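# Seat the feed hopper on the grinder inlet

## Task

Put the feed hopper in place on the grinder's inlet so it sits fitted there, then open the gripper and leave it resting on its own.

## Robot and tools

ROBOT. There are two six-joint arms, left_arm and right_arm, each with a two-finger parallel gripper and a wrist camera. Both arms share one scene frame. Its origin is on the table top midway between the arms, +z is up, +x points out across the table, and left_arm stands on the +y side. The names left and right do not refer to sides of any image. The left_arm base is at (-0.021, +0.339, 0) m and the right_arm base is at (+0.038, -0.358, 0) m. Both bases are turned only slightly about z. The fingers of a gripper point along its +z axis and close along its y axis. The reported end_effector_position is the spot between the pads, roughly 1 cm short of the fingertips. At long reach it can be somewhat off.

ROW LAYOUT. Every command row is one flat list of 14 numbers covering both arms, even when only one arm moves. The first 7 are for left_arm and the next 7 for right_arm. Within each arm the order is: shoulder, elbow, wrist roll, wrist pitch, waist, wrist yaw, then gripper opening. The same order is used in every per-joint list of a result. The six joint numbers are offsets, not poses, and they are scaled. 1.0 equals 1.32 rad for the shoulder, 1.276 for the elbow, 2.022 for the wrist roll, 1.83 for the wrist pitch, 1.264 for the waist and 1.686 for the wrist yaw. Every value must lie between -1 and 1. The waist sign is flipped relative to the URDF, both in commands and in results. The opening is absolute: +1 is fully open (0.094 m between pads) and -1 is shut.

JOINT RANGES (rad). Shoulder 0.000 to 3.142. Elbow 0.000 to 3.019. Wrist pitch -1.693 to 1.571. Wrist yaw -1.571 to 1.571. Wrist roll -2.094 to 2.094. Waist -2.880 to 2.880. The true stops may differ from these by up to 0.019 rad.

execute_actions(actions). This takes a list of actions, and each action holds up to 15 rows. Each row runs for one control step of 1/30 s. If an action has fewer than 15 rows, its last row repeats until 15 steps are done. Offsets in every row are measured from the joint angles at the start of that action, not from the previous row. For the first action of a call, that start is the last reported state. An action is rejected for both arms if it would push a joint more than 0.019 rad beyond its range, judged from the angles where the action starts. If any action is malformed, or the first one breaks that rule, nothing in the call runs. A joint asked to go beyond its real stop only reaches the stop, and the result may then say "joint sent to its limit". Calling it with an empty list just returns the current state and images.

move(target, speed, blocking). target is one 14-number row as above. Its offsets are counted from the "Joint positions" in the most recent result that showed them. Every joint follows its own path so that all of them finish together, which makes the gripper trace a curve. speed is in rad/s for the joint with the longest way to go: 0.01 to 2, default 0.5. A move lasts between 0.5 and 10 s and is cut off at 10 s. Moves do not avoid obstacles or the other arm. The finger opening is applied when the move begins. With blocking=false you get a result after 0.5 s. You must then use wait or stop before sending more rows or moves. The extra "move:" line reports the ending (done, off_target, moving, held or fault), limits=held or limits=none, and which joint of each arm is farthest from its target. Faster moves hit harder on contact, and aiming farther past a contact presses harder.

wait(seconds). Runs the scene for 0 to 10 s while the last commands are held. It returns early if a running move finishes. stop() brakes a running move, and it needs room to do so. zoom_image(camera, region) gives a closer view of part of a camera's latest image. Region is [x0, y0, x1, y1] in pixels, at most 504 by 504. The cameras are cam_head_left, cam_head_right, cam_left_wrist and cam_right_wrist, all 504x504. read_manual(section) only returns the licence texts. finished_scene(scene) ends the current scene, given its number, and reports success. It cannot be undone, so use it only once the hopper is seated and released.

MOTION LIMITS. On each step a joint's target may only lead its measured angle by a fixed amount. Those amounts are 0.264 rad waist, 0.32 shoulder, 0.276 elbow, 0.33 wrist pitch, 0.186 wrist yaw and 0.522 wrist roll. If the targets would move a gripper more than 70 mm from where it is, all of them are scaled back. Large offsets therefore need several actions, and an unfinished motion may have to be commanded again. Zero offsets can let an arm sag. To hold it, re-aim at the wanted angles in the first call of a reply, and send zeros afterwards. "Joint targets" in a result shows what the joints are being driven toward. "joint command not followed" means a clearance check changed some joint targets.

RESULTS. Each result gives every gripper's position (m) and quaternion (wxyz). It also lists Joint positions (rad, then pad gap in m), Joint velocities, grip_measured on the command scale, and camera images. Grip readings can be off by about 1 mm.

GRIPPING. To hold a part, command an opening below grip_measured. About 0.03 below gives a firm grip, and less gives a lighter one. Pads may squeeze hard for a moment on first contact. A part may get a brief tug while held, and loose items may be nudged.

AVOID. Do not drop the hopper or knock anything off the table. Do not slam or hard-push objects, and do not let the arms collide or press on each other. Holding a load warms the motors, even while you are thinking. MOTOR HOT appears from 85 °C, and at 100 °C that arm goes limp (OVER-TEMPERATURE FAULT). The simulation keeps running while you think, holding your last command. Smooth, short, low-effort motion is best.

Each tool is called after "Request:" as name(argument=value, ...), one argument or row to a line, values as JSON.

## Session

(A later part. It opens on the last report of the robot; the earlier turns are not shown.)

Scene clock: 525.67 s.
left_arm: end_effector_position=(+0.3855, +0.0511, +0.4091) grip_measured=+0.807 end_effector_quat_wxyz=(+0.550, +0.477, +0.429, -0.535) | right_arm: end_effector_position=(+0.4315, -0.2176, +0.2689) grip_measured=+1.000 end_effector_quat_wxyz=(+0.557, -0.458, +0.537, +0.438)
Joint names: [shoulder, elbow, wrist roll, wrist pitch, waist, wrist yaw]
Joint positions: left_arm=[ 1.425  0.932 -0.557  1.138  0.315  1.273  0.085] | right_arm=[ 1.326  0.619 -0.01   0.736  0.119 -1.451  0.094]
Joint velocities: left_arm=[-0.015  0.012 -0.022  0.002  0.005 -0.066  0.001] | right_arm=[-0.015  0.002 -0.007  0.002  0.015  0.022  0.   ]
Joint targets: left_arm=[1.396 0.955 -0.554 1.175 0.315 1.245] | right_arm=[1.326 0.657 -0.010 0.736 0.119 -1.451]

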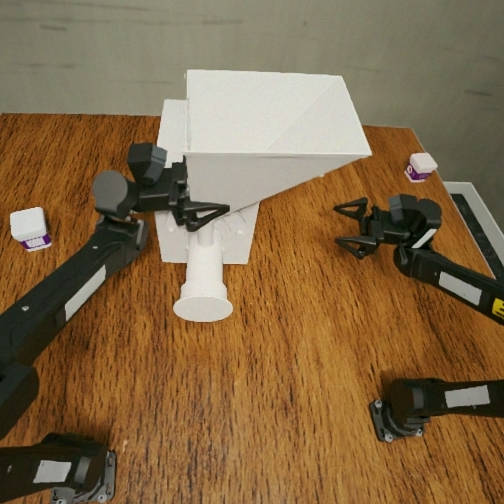

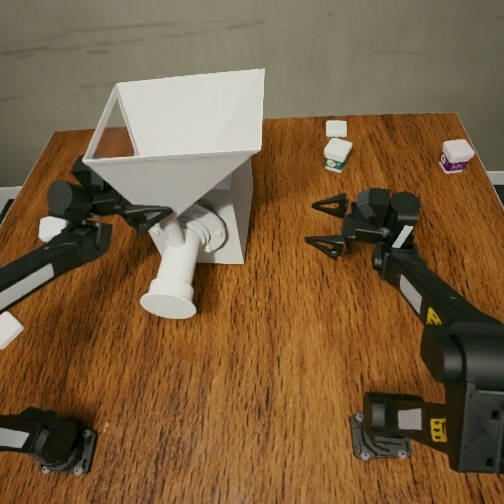

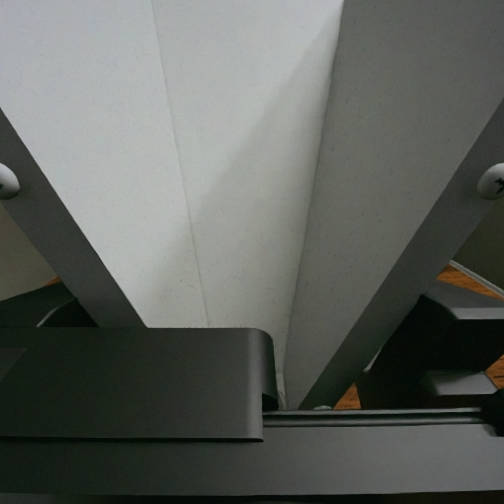

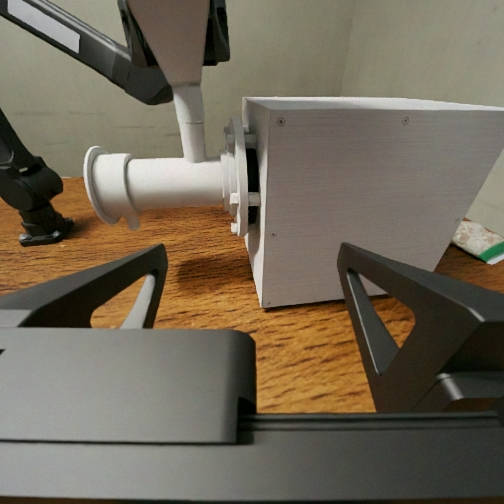

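Request:
execute_actions(
  actions=[
    [[-0.02,0.065,0,-0.005,0.013,-0.012,0.45,0,0.03,0,0,0,0,1]],
    [[-0.02,0.06,0,-0.005,0.01,-0.012,0.45,0,0.03,0,0,0,0,1]],
  ],
)

Request:
zoom_image(
  camera="cam_head_left",
  region=[170,200,240,270],
)

Request:
zoom_image(
  camera="cam_right_wrist",
  region=[130,50,250,170],
)

Scene clock: 534.57 s.
left_arm: end_effector_position=(+0.3869, +0.0507, +0.4083) grip_measured=+0.807 end_effector_quat_wxyz=(+0.546, +0.475, +0.434, -0.537) | right_arm: end_effector_position=(+0.4315, -0.2176, +0.2689) grip_measured=+1.000 end_effector_quat_wxyz=(+0.557, -0.458, +0.537, +0.438)
Joint names: [shoulder, elbow, wrist roll, wrist pitch, waist, wrist yaw]
Joint positions: left_arm=[ 1.425  0.934 -0.556  1.122  0.315  1.273  0.085] | right_arm=[ 1.326  0.619 -0.01   0.736  0.119 -1.451  0.094]
Joint velocities: left_arm=[ 0.005  0.012  0.007  0.012 -0.005  0.037  0.   ] | right_arm=[-0.015 -0.002 -0.007  0.012  0.005 -0.051  0.   ]
Joint targets: left_arm=[1.399 1.010 -0.557 1.120 0.327 1.253] | right_arm=[1.326 0.657 -0.010 0.736 0.119 -1.451]

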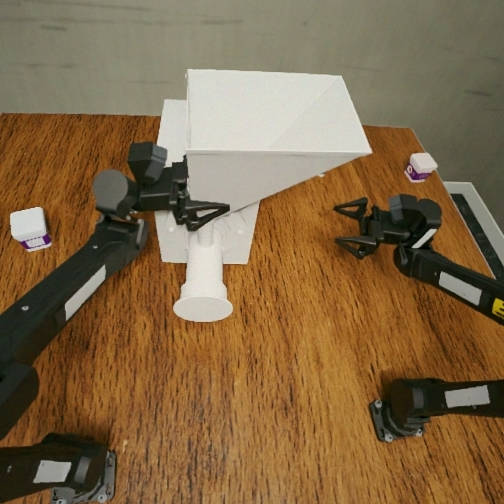

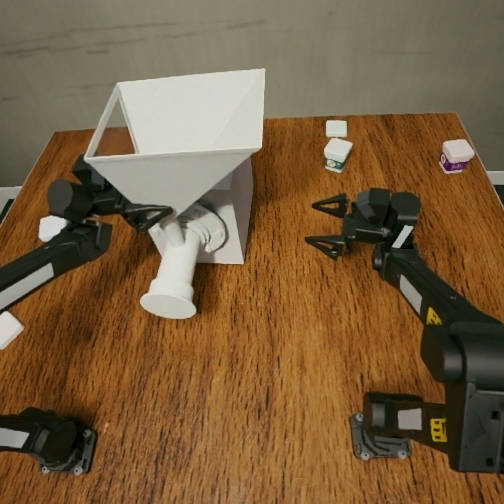

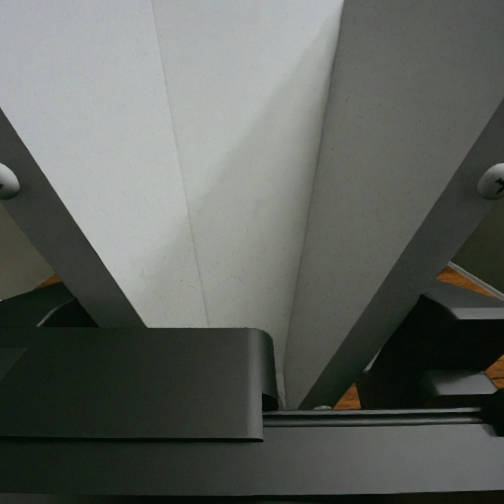

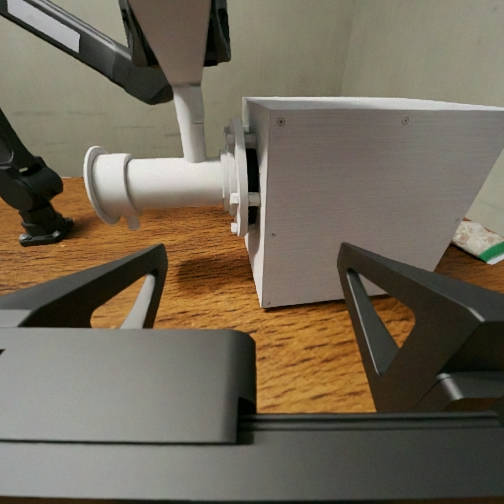

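Region (170, 200, 240, 270) of cam_head_left's 504x504 image, scaled by 7.200, with more detail than that image has.

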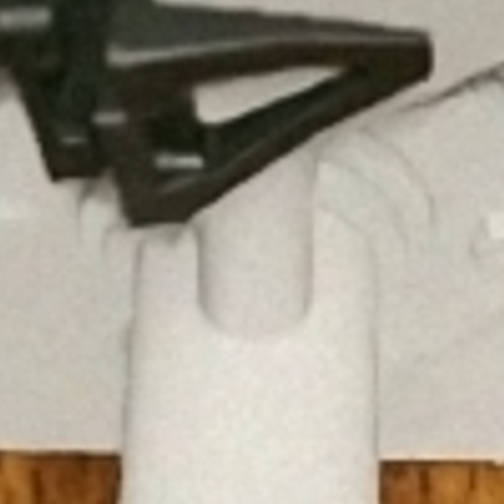

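Region (130, 50, 250, 170) of cam_right_wrist's 504x504 image, scaled by 4.200, with more detail than that image has.

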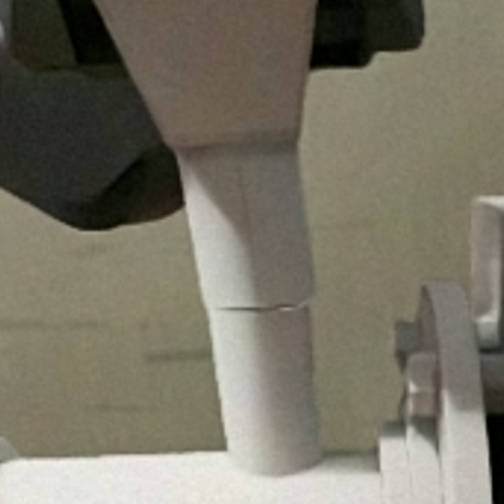

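Request:
execute_actions(
  actions=[
    [[-0.03,0.08,0,-0.012,0.02,-0.012,0.45,0,0.03,0,0,0,0,1]],
    [[-0.03,0.08,0,-0.012,0.018,-0.012,0.45,0,0.03,0,0,0,0,1]],
    [[-0.02,0.05,0,0,0.01,-0.012,0.45,0,0.03,0,0,0,0,1]],
  ],
)

Request:
zoom_image(
  camera="cam_head_left",
  region=[170,200,240,270],
)

Request:
zoom_image(
  camera="cam_right_wrist",
  region=[130,50,250,170],
)

Scene clock: 541.67 s.
left_arm: end_effector_position=(+0.3910, +0.0486, +0.4078) grip_measured=+0.807 end_effector_quat_wxyz=(+0.534, +0.469, +0.447, -0.544) | right_arm: end_effector_position=(+0.4315, -0.2176, +0.2689) grip_measured=+1.000 end_effector_quat_wxyz=(+0.557, -0.458, +0.537, +0.438)
Joint names: [shoulder, elbow, wrist roll, wrist pitch, waist, wrist yaw]
Joint positions: left_arm=[ 1.425  0.947 -0.554  1.067  0.316  1.276  0.085] | right_arm=[ 1.326  0.619 -0.01   0.736  0.119 -1.451  0.094]
Joint velocities: left_arm=[ 0.005 -0.017  0.007  0.007  0.024  0.007 -0.   ] | right_arm=[-0.005  0.002 -0.022 -0.022 -0.005 -0.066  0.   ]
Joint targets: left_arm=[1.399 1.010 -0.554 1.070 0.329 1.255] | right_arm=[1.326 0.657 -0.010 0.736 0.119 -1.451]

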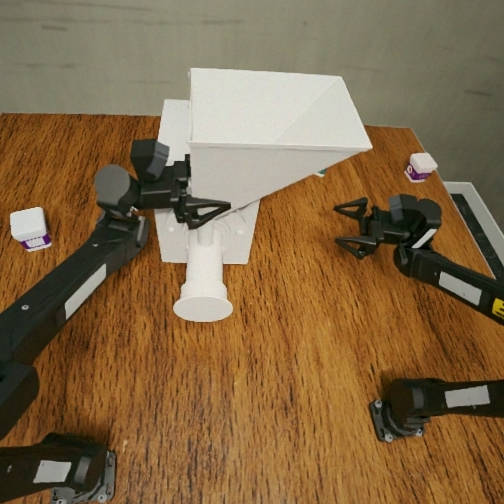

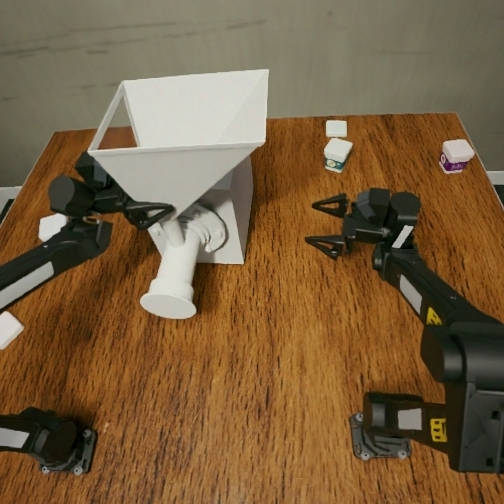

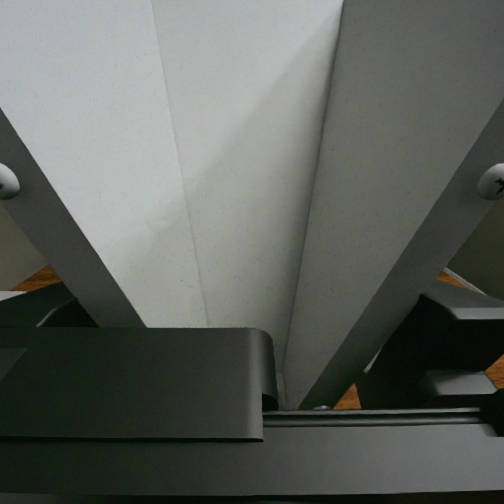

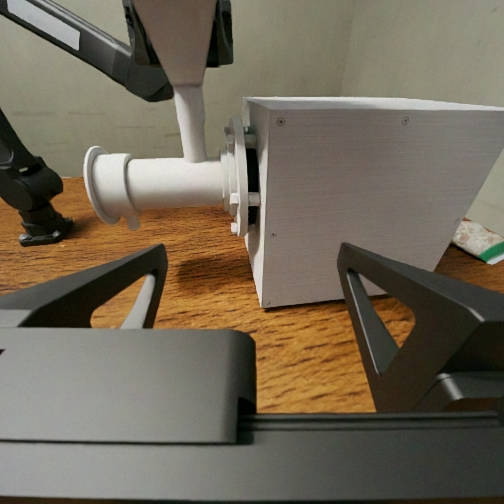

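Region (170, 200, 240, 270) of cam_head_left's 504x504 image, scaled by 7.200, with more detail than that image has.

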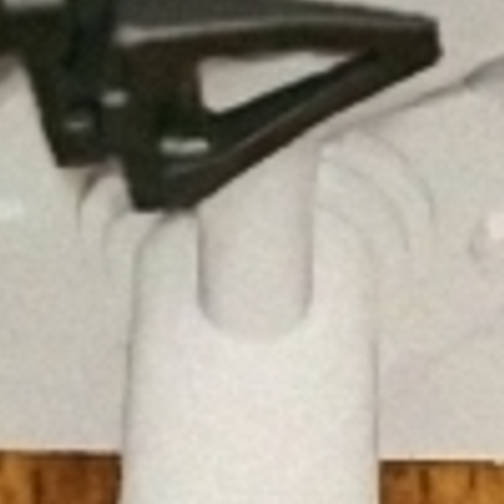

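Region (130, 50, 250, 170) of cam_right_wrist's 504x504 image, scaled by 4.200, with more detail than that image has.

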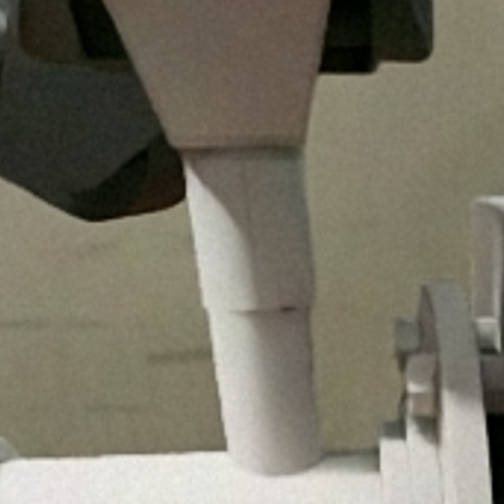

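Request:
execute_actions(
  actions=[
    [[-0.035,0.08,0.025,-0.018,0.02,-0.005,0.45,0,0.03,0,0,0,0,1]],
    [[-0.035,0.08,0.025,-0.018,0.02,-0.005,0.45,0,0.03,0,0,0,0,1]],
    [[-0.035,0.08,0.025,-0.018,0.02,-0.005,0.45,0,0.03,0,0,0,0,1]],
    [[-0.025,0.03,0,0.01,0.01,-0.012,0.45,0,0.03,0,0,0,0,1]],
  ],
)

Request:
zoom_image(
  camera="cam_right_wrist",
  region=[130,50,250,170],
)

Scene clock: 552.87 s.
left_arm: end_effector_position=(+0.3913, +0.0423, +0.4066) grip_measured=+0.807 end_effector_quat_wxyz=(+0.516, +0.482, +0.452, -0.545) | right_arm: end_effector_position=(+0.4315, -0.2176, +0.2689) grip_measured=+1.000 end_effector_quat_wxyz=(+0.557, -0.458, +0.537, +0.438)
Joint names: [shoulder, elbow, wrist roll, wrist pitch, waist, wrist yaw]
Joint positions: left_arm=[ 1.42   0.971 -0.486  0.957  0.326  1.308  0.085] | right_arm=[ 1.326  0.619 -0.01   0.736  0.119 -1.451  0.094]
Joint velocities: left_arm=[ 0.005  0.007 -0.081 -0.012 -0.005  0.007 -0.   ] | right_arm=[ 0.005  0.007  0.022  0.012  0.015 -0.066  0.   ]
Joint targets: left_arm=[1.387 1.009 -0.486 0.975 0.338 1.287] | right_arm=[1.326 0.657 -0.010 0.736 0.119 -1.451]

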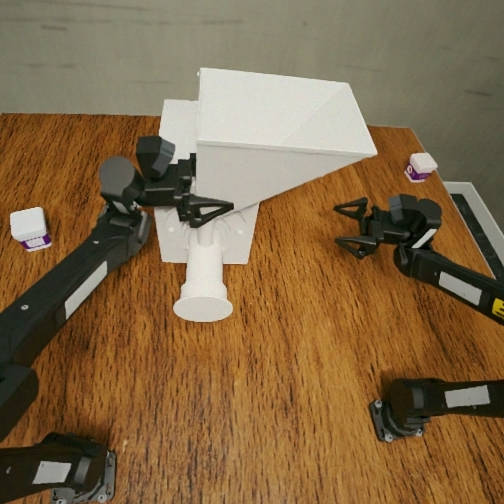

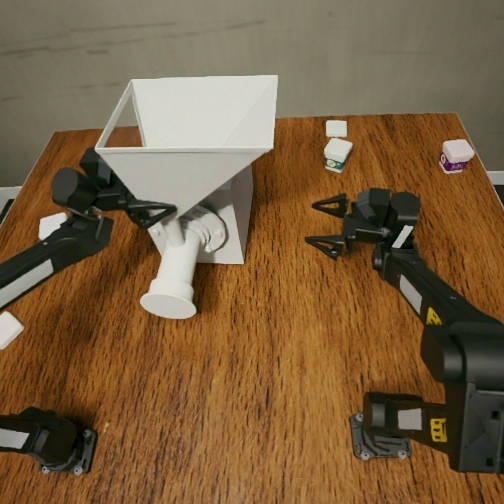

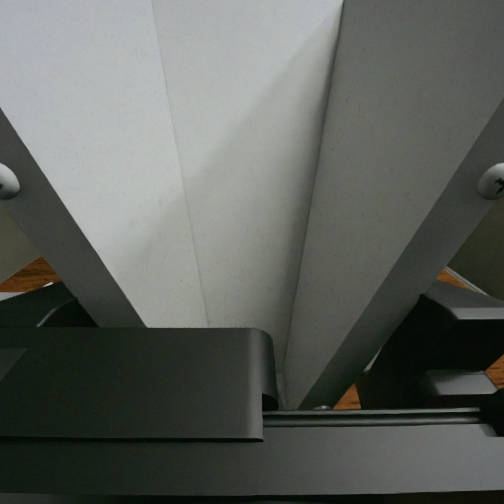

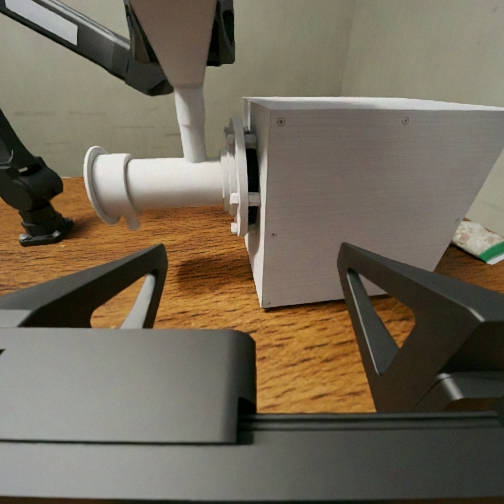

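Region (130, 50, 250, 170) of cam_right_wrist's 504x504 image, scaled by 4.200, with more detail than that image has.

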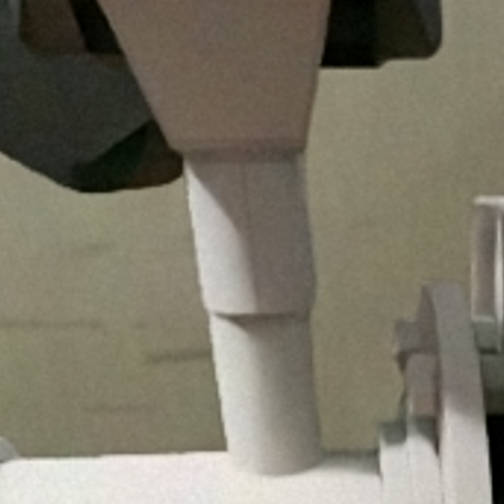

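Request:
execute_actions(
  actions=[
    [[-0.015,0.015,0.015,0.015,-0.005,-0.012,0.45,0,0.03,0,0,0,0,1]],
    [[-0.01,0.01,0.015,0.02,-0.008,-0.012,0.45,0,0.03,0,0,0,0,1]],
  ],
)

Request:
zoom_image(
  camera="cam_right_wrist",
  region=[130,50,250,170],
)

Scene clock: 558.90 s.
left_arm: end_effector_position=(+0.3914, +0.0425, +0.4062) grip_measured=+0.807 end_effector_quat_wxyz=(+0.517, +0.482, +0.452, -0.544) | right_arm: end_effector_position=(+0.4315, -0.2176, +0.2689) grip_measured=+1.000 end_effector_quat_wxyz=(+0.557, -0.458, +0.537, +0.438)
Joint names: [shoulder, elbow, wrist roll, wrist pitch, waist, wrist yaw]
Joint positions: left_arm=[ 1.42   0.969 -0.485  0.957  0.325  1.307  0.085] | right_arm=[ 1.326  0.619 -0.01   0.736  0.119 -1.451  0.094]
Joint velocities: left_arm=[-0.005 -0.007  0.037  0.002  0.005 -0.007  0.001] | right_arm=[-0.005  0.002  0.066  0.012  0.015  0.007  0.   ]
Joint targets: left_arm=[1.407 0.983 -0.456 0.993 0.315 1.288] | right_arm=[1.326 0.657 -0.010 0.736 0.119 -1.451]

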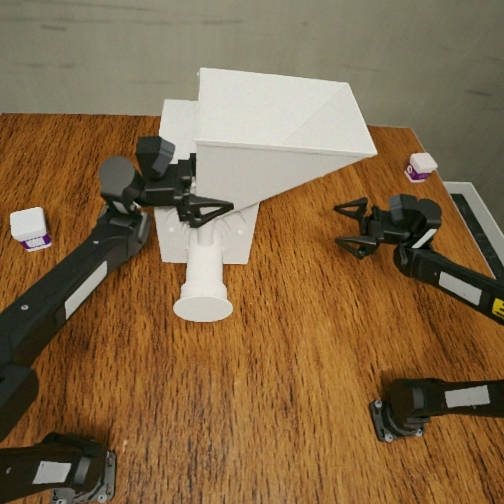

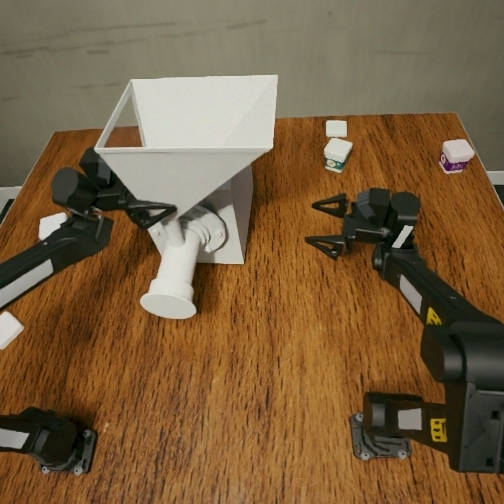

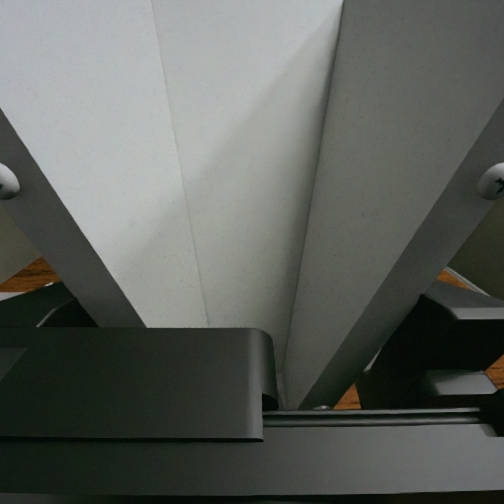

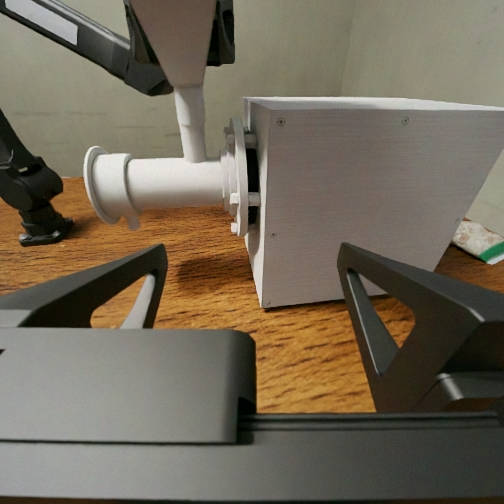

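Region (130, 50, 250, 170) of cam_right_wrist's 504x504 image, scaled by 4.200, with more detail than that image has.

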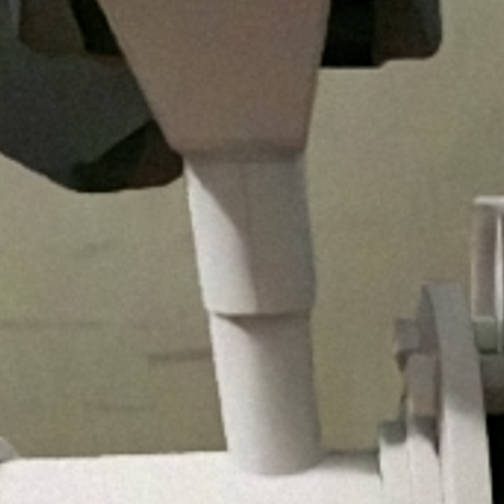

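Request:
execute_actions(
  actions=[
    [[-0.04,0.06,0.01,0.015,-0.02,-0.016,0.45,0,0.03,0,0,0,0,1]],
    [[-0.03,0.04,0.01,0.015,-0.018,-0.016,0.45,0,0.03,0,0,0,0,1]],
    [[-0.02,0.015,0.01,0.02,-0.005,-0.016,0.45,0,0.03,0,0,0,0,1]],
  ],
)

Request:
zoom_image(
  camera="cam_right_wrist",
  region=[130,50,250,170],
)

Request:
zoom_image(
  camera="cam_head_left",
  region=[180,205,230,255],
)

Scene clock: 571.30 s.
left_arm: end_effector_position=(+0.3923, +0.0434, +0.4066) grip_measured=+0.807 end_effector_quat_wxyz=(+0.519, +0.479, +0.454, -0.544) | right_arm: end_effector_position=(+0.4315, -0.2176, +0.2689) grip_measured=+1.000 end_effector_quat_wxyz=(+0.557, -0.458, +0.537, +0.438)
Joint names: [shoulder, elbow, wrist roll, wrist pitch, waist, wrist yaw]
Joint positions: left_arm=[ 1.419  0.967 -0.487  0.957  0.324  1.3    0.085] | right_arm=[ 1.326  0.619 -0.01   0.736  0.119 -1.451  0.094]
Joint velocities: left_arm=[-0.005 -0.012 -0.037 -0.012 -0.015 -0.022  0.   ] | right_arm=[-0.005  0.002  0.066  0.002  0.015 -0.007  0.   ]
Joint targets: left_arm=[1.392 0.989 -0.465 0.994 0.317 1.277] | right_arm=[1.326 0.657 -0.010 0.736 0.119 -1.451]

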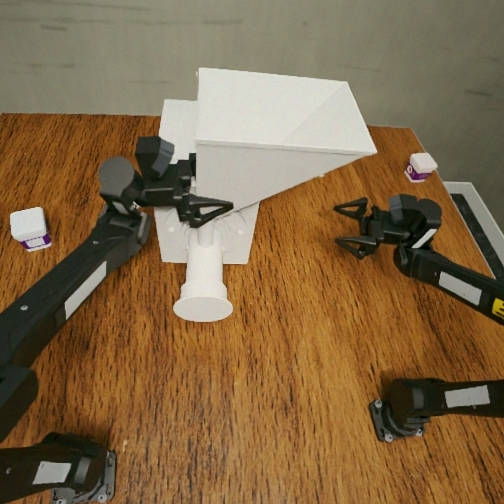

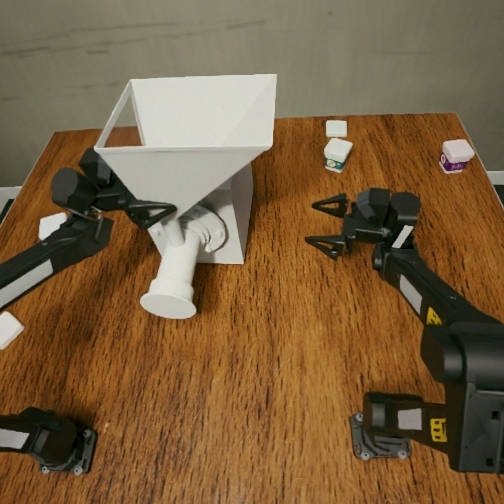

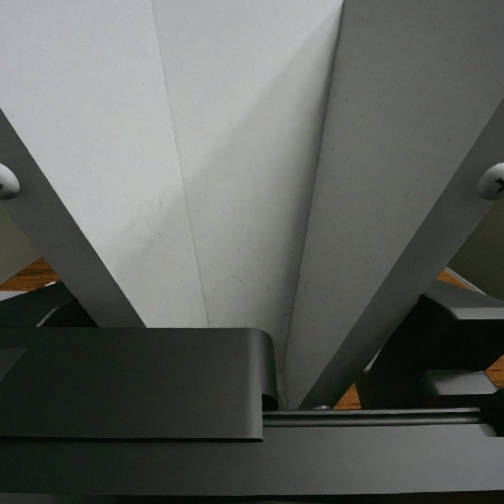

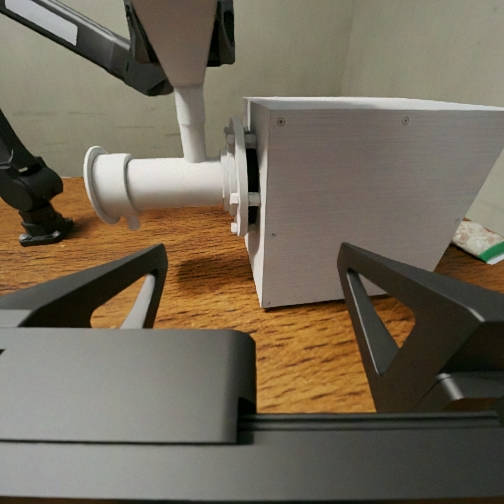

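Region (130, 50, 250, 170) of cam_right_wrist's 504x504 image, scaled by 4.200, with more detail than that image has.

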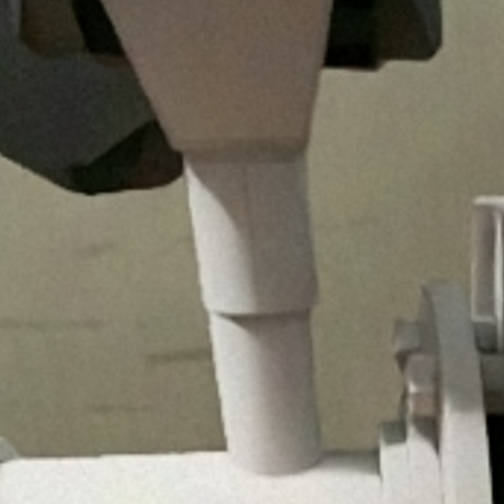

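Region (180, 205, 230, 255) of cam_head_left's 504x504 image, scaled by 10.080, with more detail than that image has.

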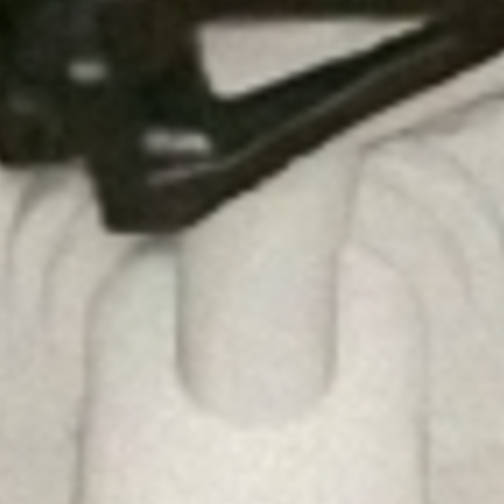

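Request:
execute_actions(
  actions=[
    [[-0.035,0.08,0.03,-0.018,0.015,-0.003,0.45,0,0.03,0,0,0,0,1]],
    [[-0.035,0.08,0.03,-0.018,0.015,-0.003,0.45,0,0.03,0,0,0,0,1]],
    [[-0.035,0.075,0.03,-0.018,0.015,-0.003,0.45,0,0.03,0,0,0,0,1]],
    [[-0.02,0.015,0.01,0.015,0,-0.01,0.45,0,0.03,0,0,0,0,1]],
  ],
)

Request:
zoom_image(
  camera="cam_right_wrist",
  region=[130,50,250,170],
)

Scene clock: 580.67 s.
left_arm: end_effector_position=(+0.3901, +0.0389, +0.4056) grip_measured=+0.807 end_effector_quat_wxyz=(+0.506, +0.497, +0.453, -0.541) | right_arm: end_effector_position=(+0.4315, -0.2176, +0.2689) grip_measured=+1.000 end_effector_quat_wxyz=(+0.557, -0.458, +0.537, +0.438)
Joint names: [shoulder, elbow, wrist roll, wrist pitch, waist, wrist yaw]
Joint positions: left_arm=[ 1.409  0.987 -0.401  0.847  0.331  1.334  0.085] | right_arm=[ 1.326  0.619 -0.01   0.736  0.119 -1.451  0.094]
Joint velocities: left_arm=[-0.015 -0.012 -0.066 -0.002  0.015 -0.11  -0.001] | right_arm=[-0.015 -0.002  0.022  0.002  0.015  0.022  0.   ]
Joint targets: left_arm=[1.383 1.006 -0.381 0.874 0.331 1.318] | right_arm=[1.326 0.657 -0.010 0.736 0.119 -1.451]

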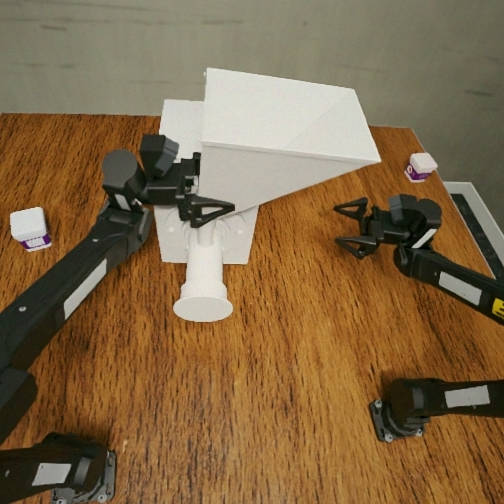

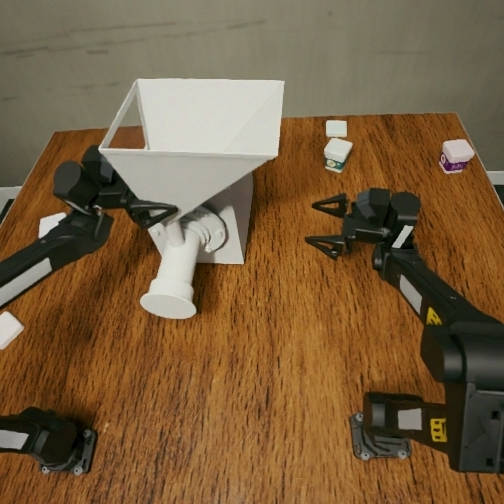

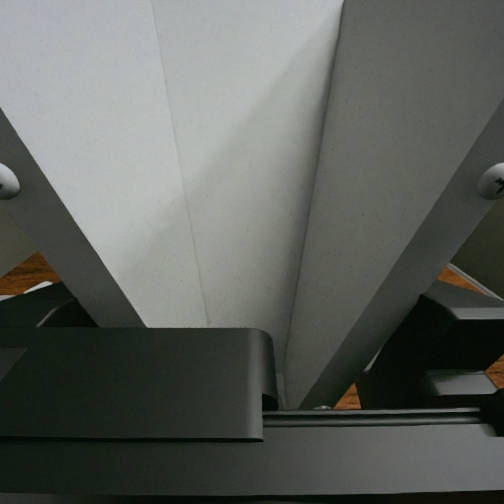

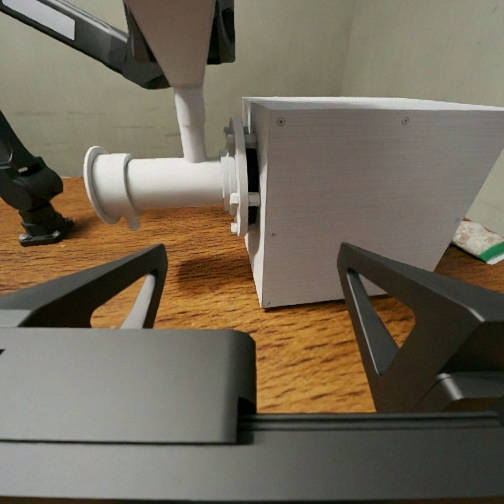

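Region (130, 50, 250, 170) of cam_right_wrist's 504x504 image, scaled by 4.200, with more detail than that image has.

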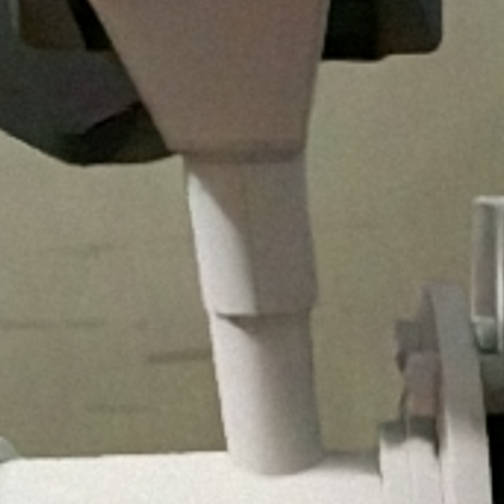

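Request:
execute_actions(
  actions=[
    [[-0.035,0.05,0,0.015,0,-0.012,0.45,-0.22,-0.12,0,-0.07,0,0,1]],
    [[-0.035,0.05,0,0.015,0,-0.012,0.45,-0.22,-0.12,0,-0.07,-0.2,0.1,1]],
    [[-0.035,0.05,0,0.015,0,-0.012,0.45,0,0.02,0,0,-0.32,0.3,1]],
    [[-0.035,0.05,0,0.015,0,-0.012,0.45,0,0.02,0,0,-0.32,0.35,1]],
    [[-0.035,0.05,0,0.015,0,-0.012,0.45,0,0.02,0,0,-0.32,0.35,1]],
    [[-0.035,0.05,0,0.015,0,-0.012,0.45,0,0.02,0,0,-0.3,0.35,1]],
    [[-0.035,0.05,0,0.015,0,-0.012,0.45,0.24,0.2,0,0.08,0,0.3,1]],
    [[-0.035,0.05,0,0.015,0,-0.012,0.45,0.24,0.2,0,0.08,0,0,1]],
  ],
)

Scene clock: 605.80 s.
left_arm: end_effector_position=(+0.3901, +0.0389, +0.4056) grip_measured=+0.807 end_effector_quat_wxyz=(+0.505, +0.497, +0.453, -0.541) | right_arm: end_effector_position=(+0.1075, +0.0904, +0.3053) grip_measured=+1.000 end_effector_quat_wxyz=(+0.693, -0.068, +0.700, +0.159)
Joint names: [shoulder, elbow, wrist roll, wrist pitch, waist, wrist yaw]
Joint positions: left_arm=[ 1.409  0.987 -0.402  0.847  0.331  1.334  0.085] | right_arm=[ 1.39   0.769 -0.009  0.757 -1.765  1.484  0.094]
Joint velocities: left_arm=[ 0.005 -0.007 -0.007  0.002  0.024 -0.022 -0.   ] | right_arm=[-0.083 -0.002 -0.022  0.007  0.015 -0.037  0.   ]
Joint targets: left_arm=[1.363 1.051 -0.402 0.874 0.331 1.314] | right_arm=[1.375 0.789 -0.009 0.780 -1.765 1.485]

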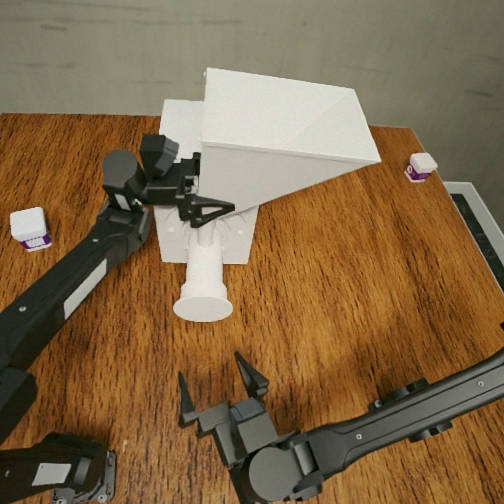

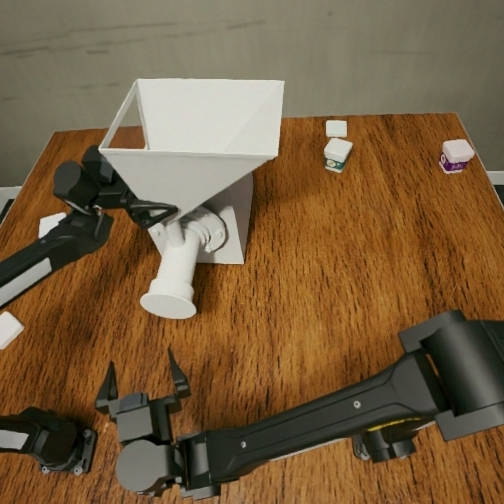

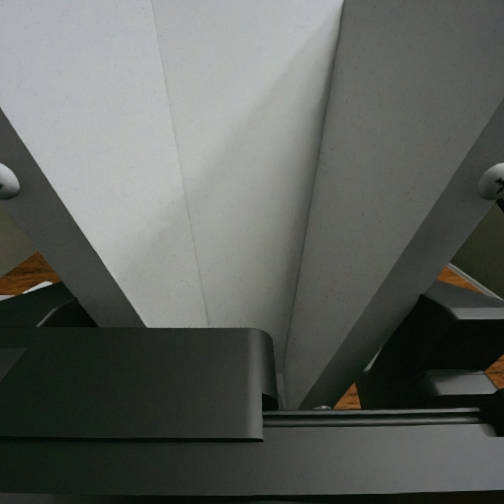

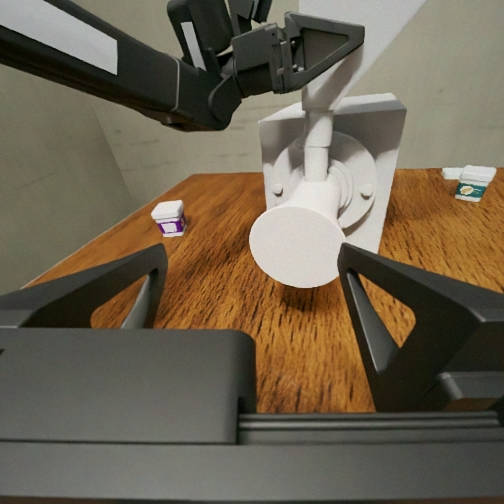

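Request:
zoom_image(
  camera="cam_right_wrist",
  region=[270,90,370,190],
)

Region (270, 90, 370, 190) of cam_right_wrist's 504x504 image, scaled by 5.040, with more detail than that image has.

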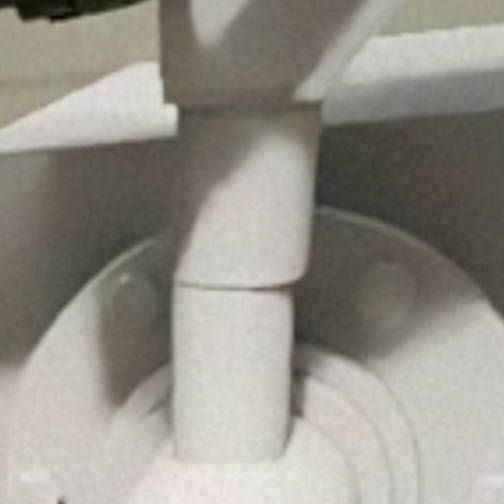

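Request:
execute_actions(
  actions=[
    [[-0.062,0.04,-0.015,0.035,-0.018,-0.012,0.45,0,0.02,0,0,0,0,1]],
  ],
)

Request:
zoom_image(
  camera="cam_right_wrist",
  region=[270,90,370,190],
)

Scene clock: 613.40 s.
left_arm: end_effector_position=(+0.3920, +0.0458, +0.4096) grip_measured=+0.807 end_effector_quat_wxyz=(+0.509, +0.493, +0.455, -0.539) | right_arm: end_effector_position=(+0.1076, +0.0897, +0.3067) grip_measured=+1.000 end_effector_quat_wxyz=(+0.693, -0.066, +0.700, +0.160)
Joint names: [shoulder, elbow, wrist roll, wrist pitch, waist, wrist yaw]
Joint positions: left_arm=[ 1.404  0.987 -0.421  0.861  0.316  1.337  0.085] | right_arm=[ 1.386  0.769 -0.009  0.759 -1.765  1.484  0.094]
Joint velocities: left_arm=[-0.015 -0.007 -0.022 -0.012 -0.005 -0.007  0.   ] | right_arm=[ 0.005  0.002 -0.007 -0.002  0.015  0.037  0.   ]
Joint targets: left_arm=[1.328 1.038 -0.432 0.911 0.308 1.314] | right_arm=[1.390 0.795 -0.009 0.758 -1.765 1.484]

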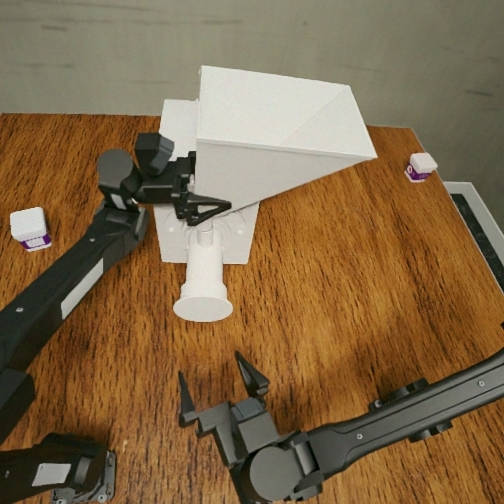

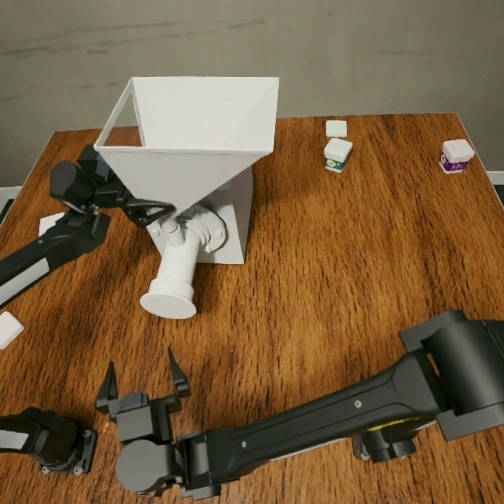

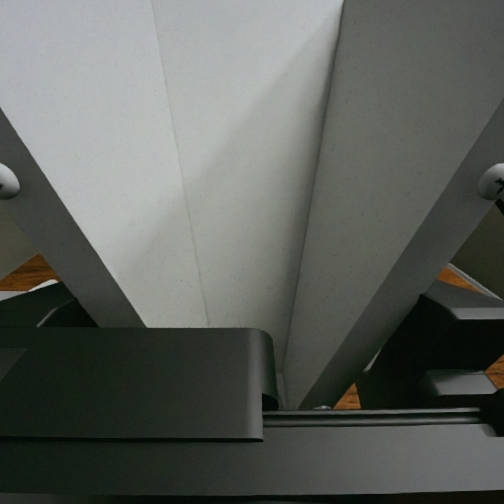

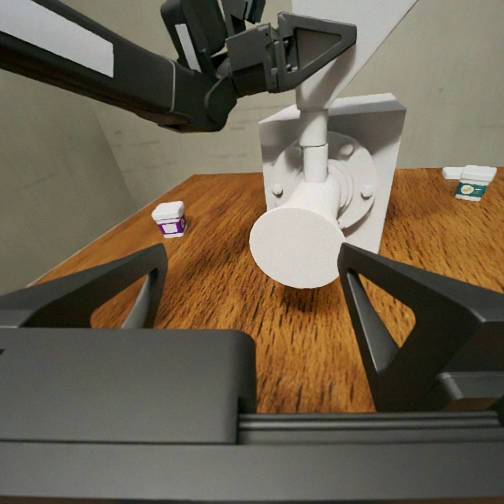

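Region (270, 90, 370, 190) of cam_right_wrist's 504x504 image, scaled by 5.040, with more detail than that image has.

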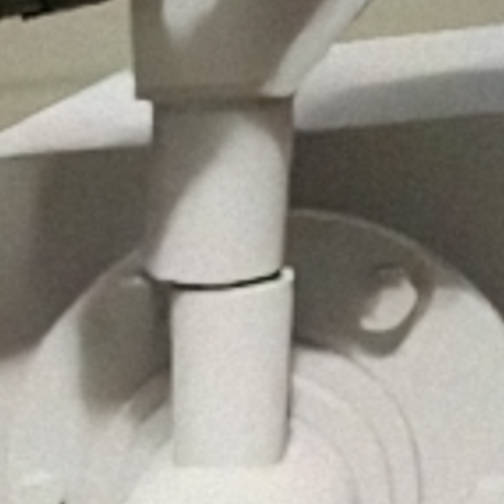

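Request:
execute_actions(
  actions=[
    [[-0.045,0.03,-0.02,0.055,0,-0.035,0.45,0,0.02,0,0,0,0,1]],
    [[-0.045,0.022,-0.02,0.055,0.008,-0.03,0.45,0,0.02,0,0,0,0,1]],
  ],
)

Request:
zoom_image(
  camera="cam_right_wrist",
  region=[270,90,370,190],
)

Scene clock: 621.67 s.
left_arm: end_effector_position=(+0.3934, +0.0473, +0.4155) grip_measured=+0.806 end_effector_quat_wxyz=(+0.535, +0.475, +0.450, -0.535) | right_arm: end_effector_position=(+0.1076, +0.0897, +0.3067) grip_measured=+1.000 end_effector_quat_wxyz=(+0.693, -0.066, +0.700, +0.160)
Joint names: [shoulder, elbow, wrist roll, wrist pitch, waist, wrist yaw]
Joint positions: left_arm=[ 1.404  0.967 -0.477  0.96   0.318  1.277  0.085] | right_arm=[ 1.386  0.769 -0.009  0.759 -1.765  1.484  0.094]
Joint velocities: left_arm=[-0.015 -0.012 -0.007  0.012  0.005 -0.037  0.001] | right_arm=[-0.015 -0.032 -0.037  0.012  0.024 -0.007  0.   ]
Joint targets: left_arm=[1.344 1.010 -0.490 1.011 0.326 1.250] | right_arm=[1.386 0.795 -0.009 0.759 -1.765 1.484]

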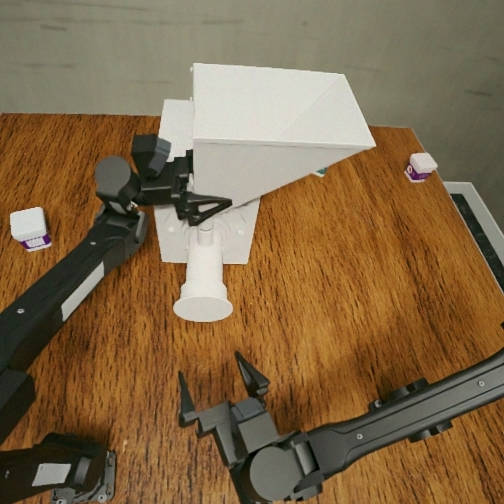

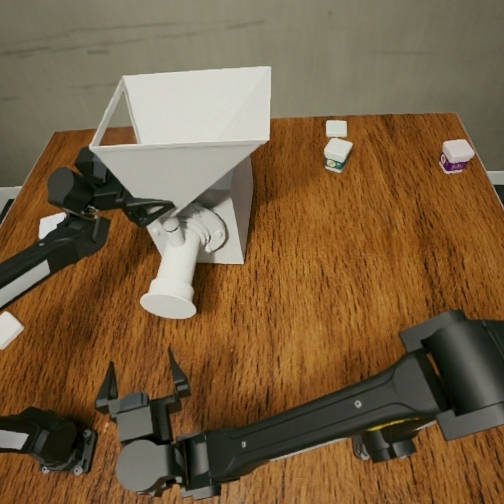

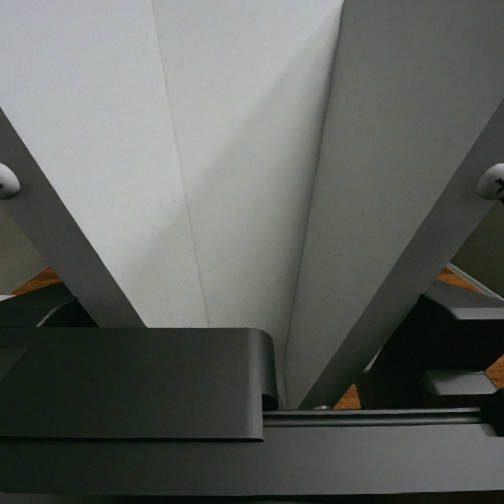

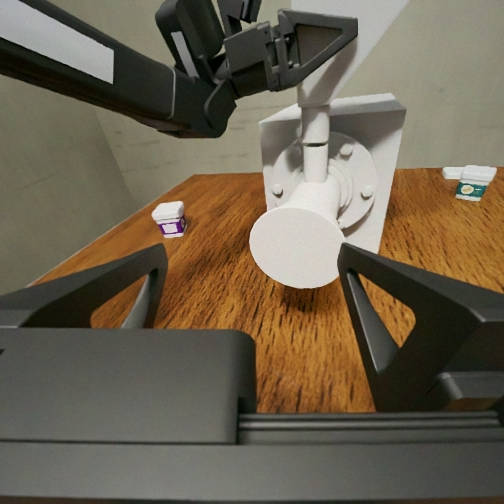

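Region (270, 90, 370, 190) of cam_right_wrist's 504x504 image, scaled by 5.040, with more detail than that image has.

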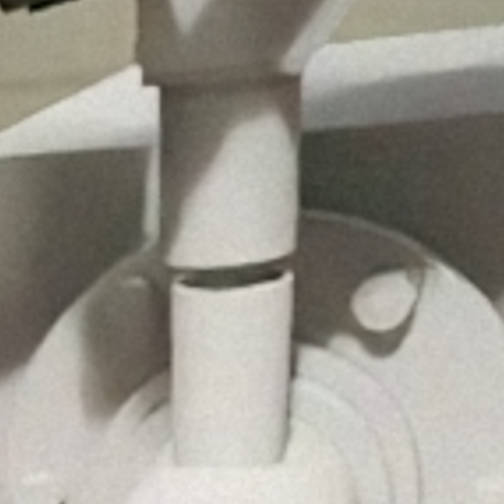

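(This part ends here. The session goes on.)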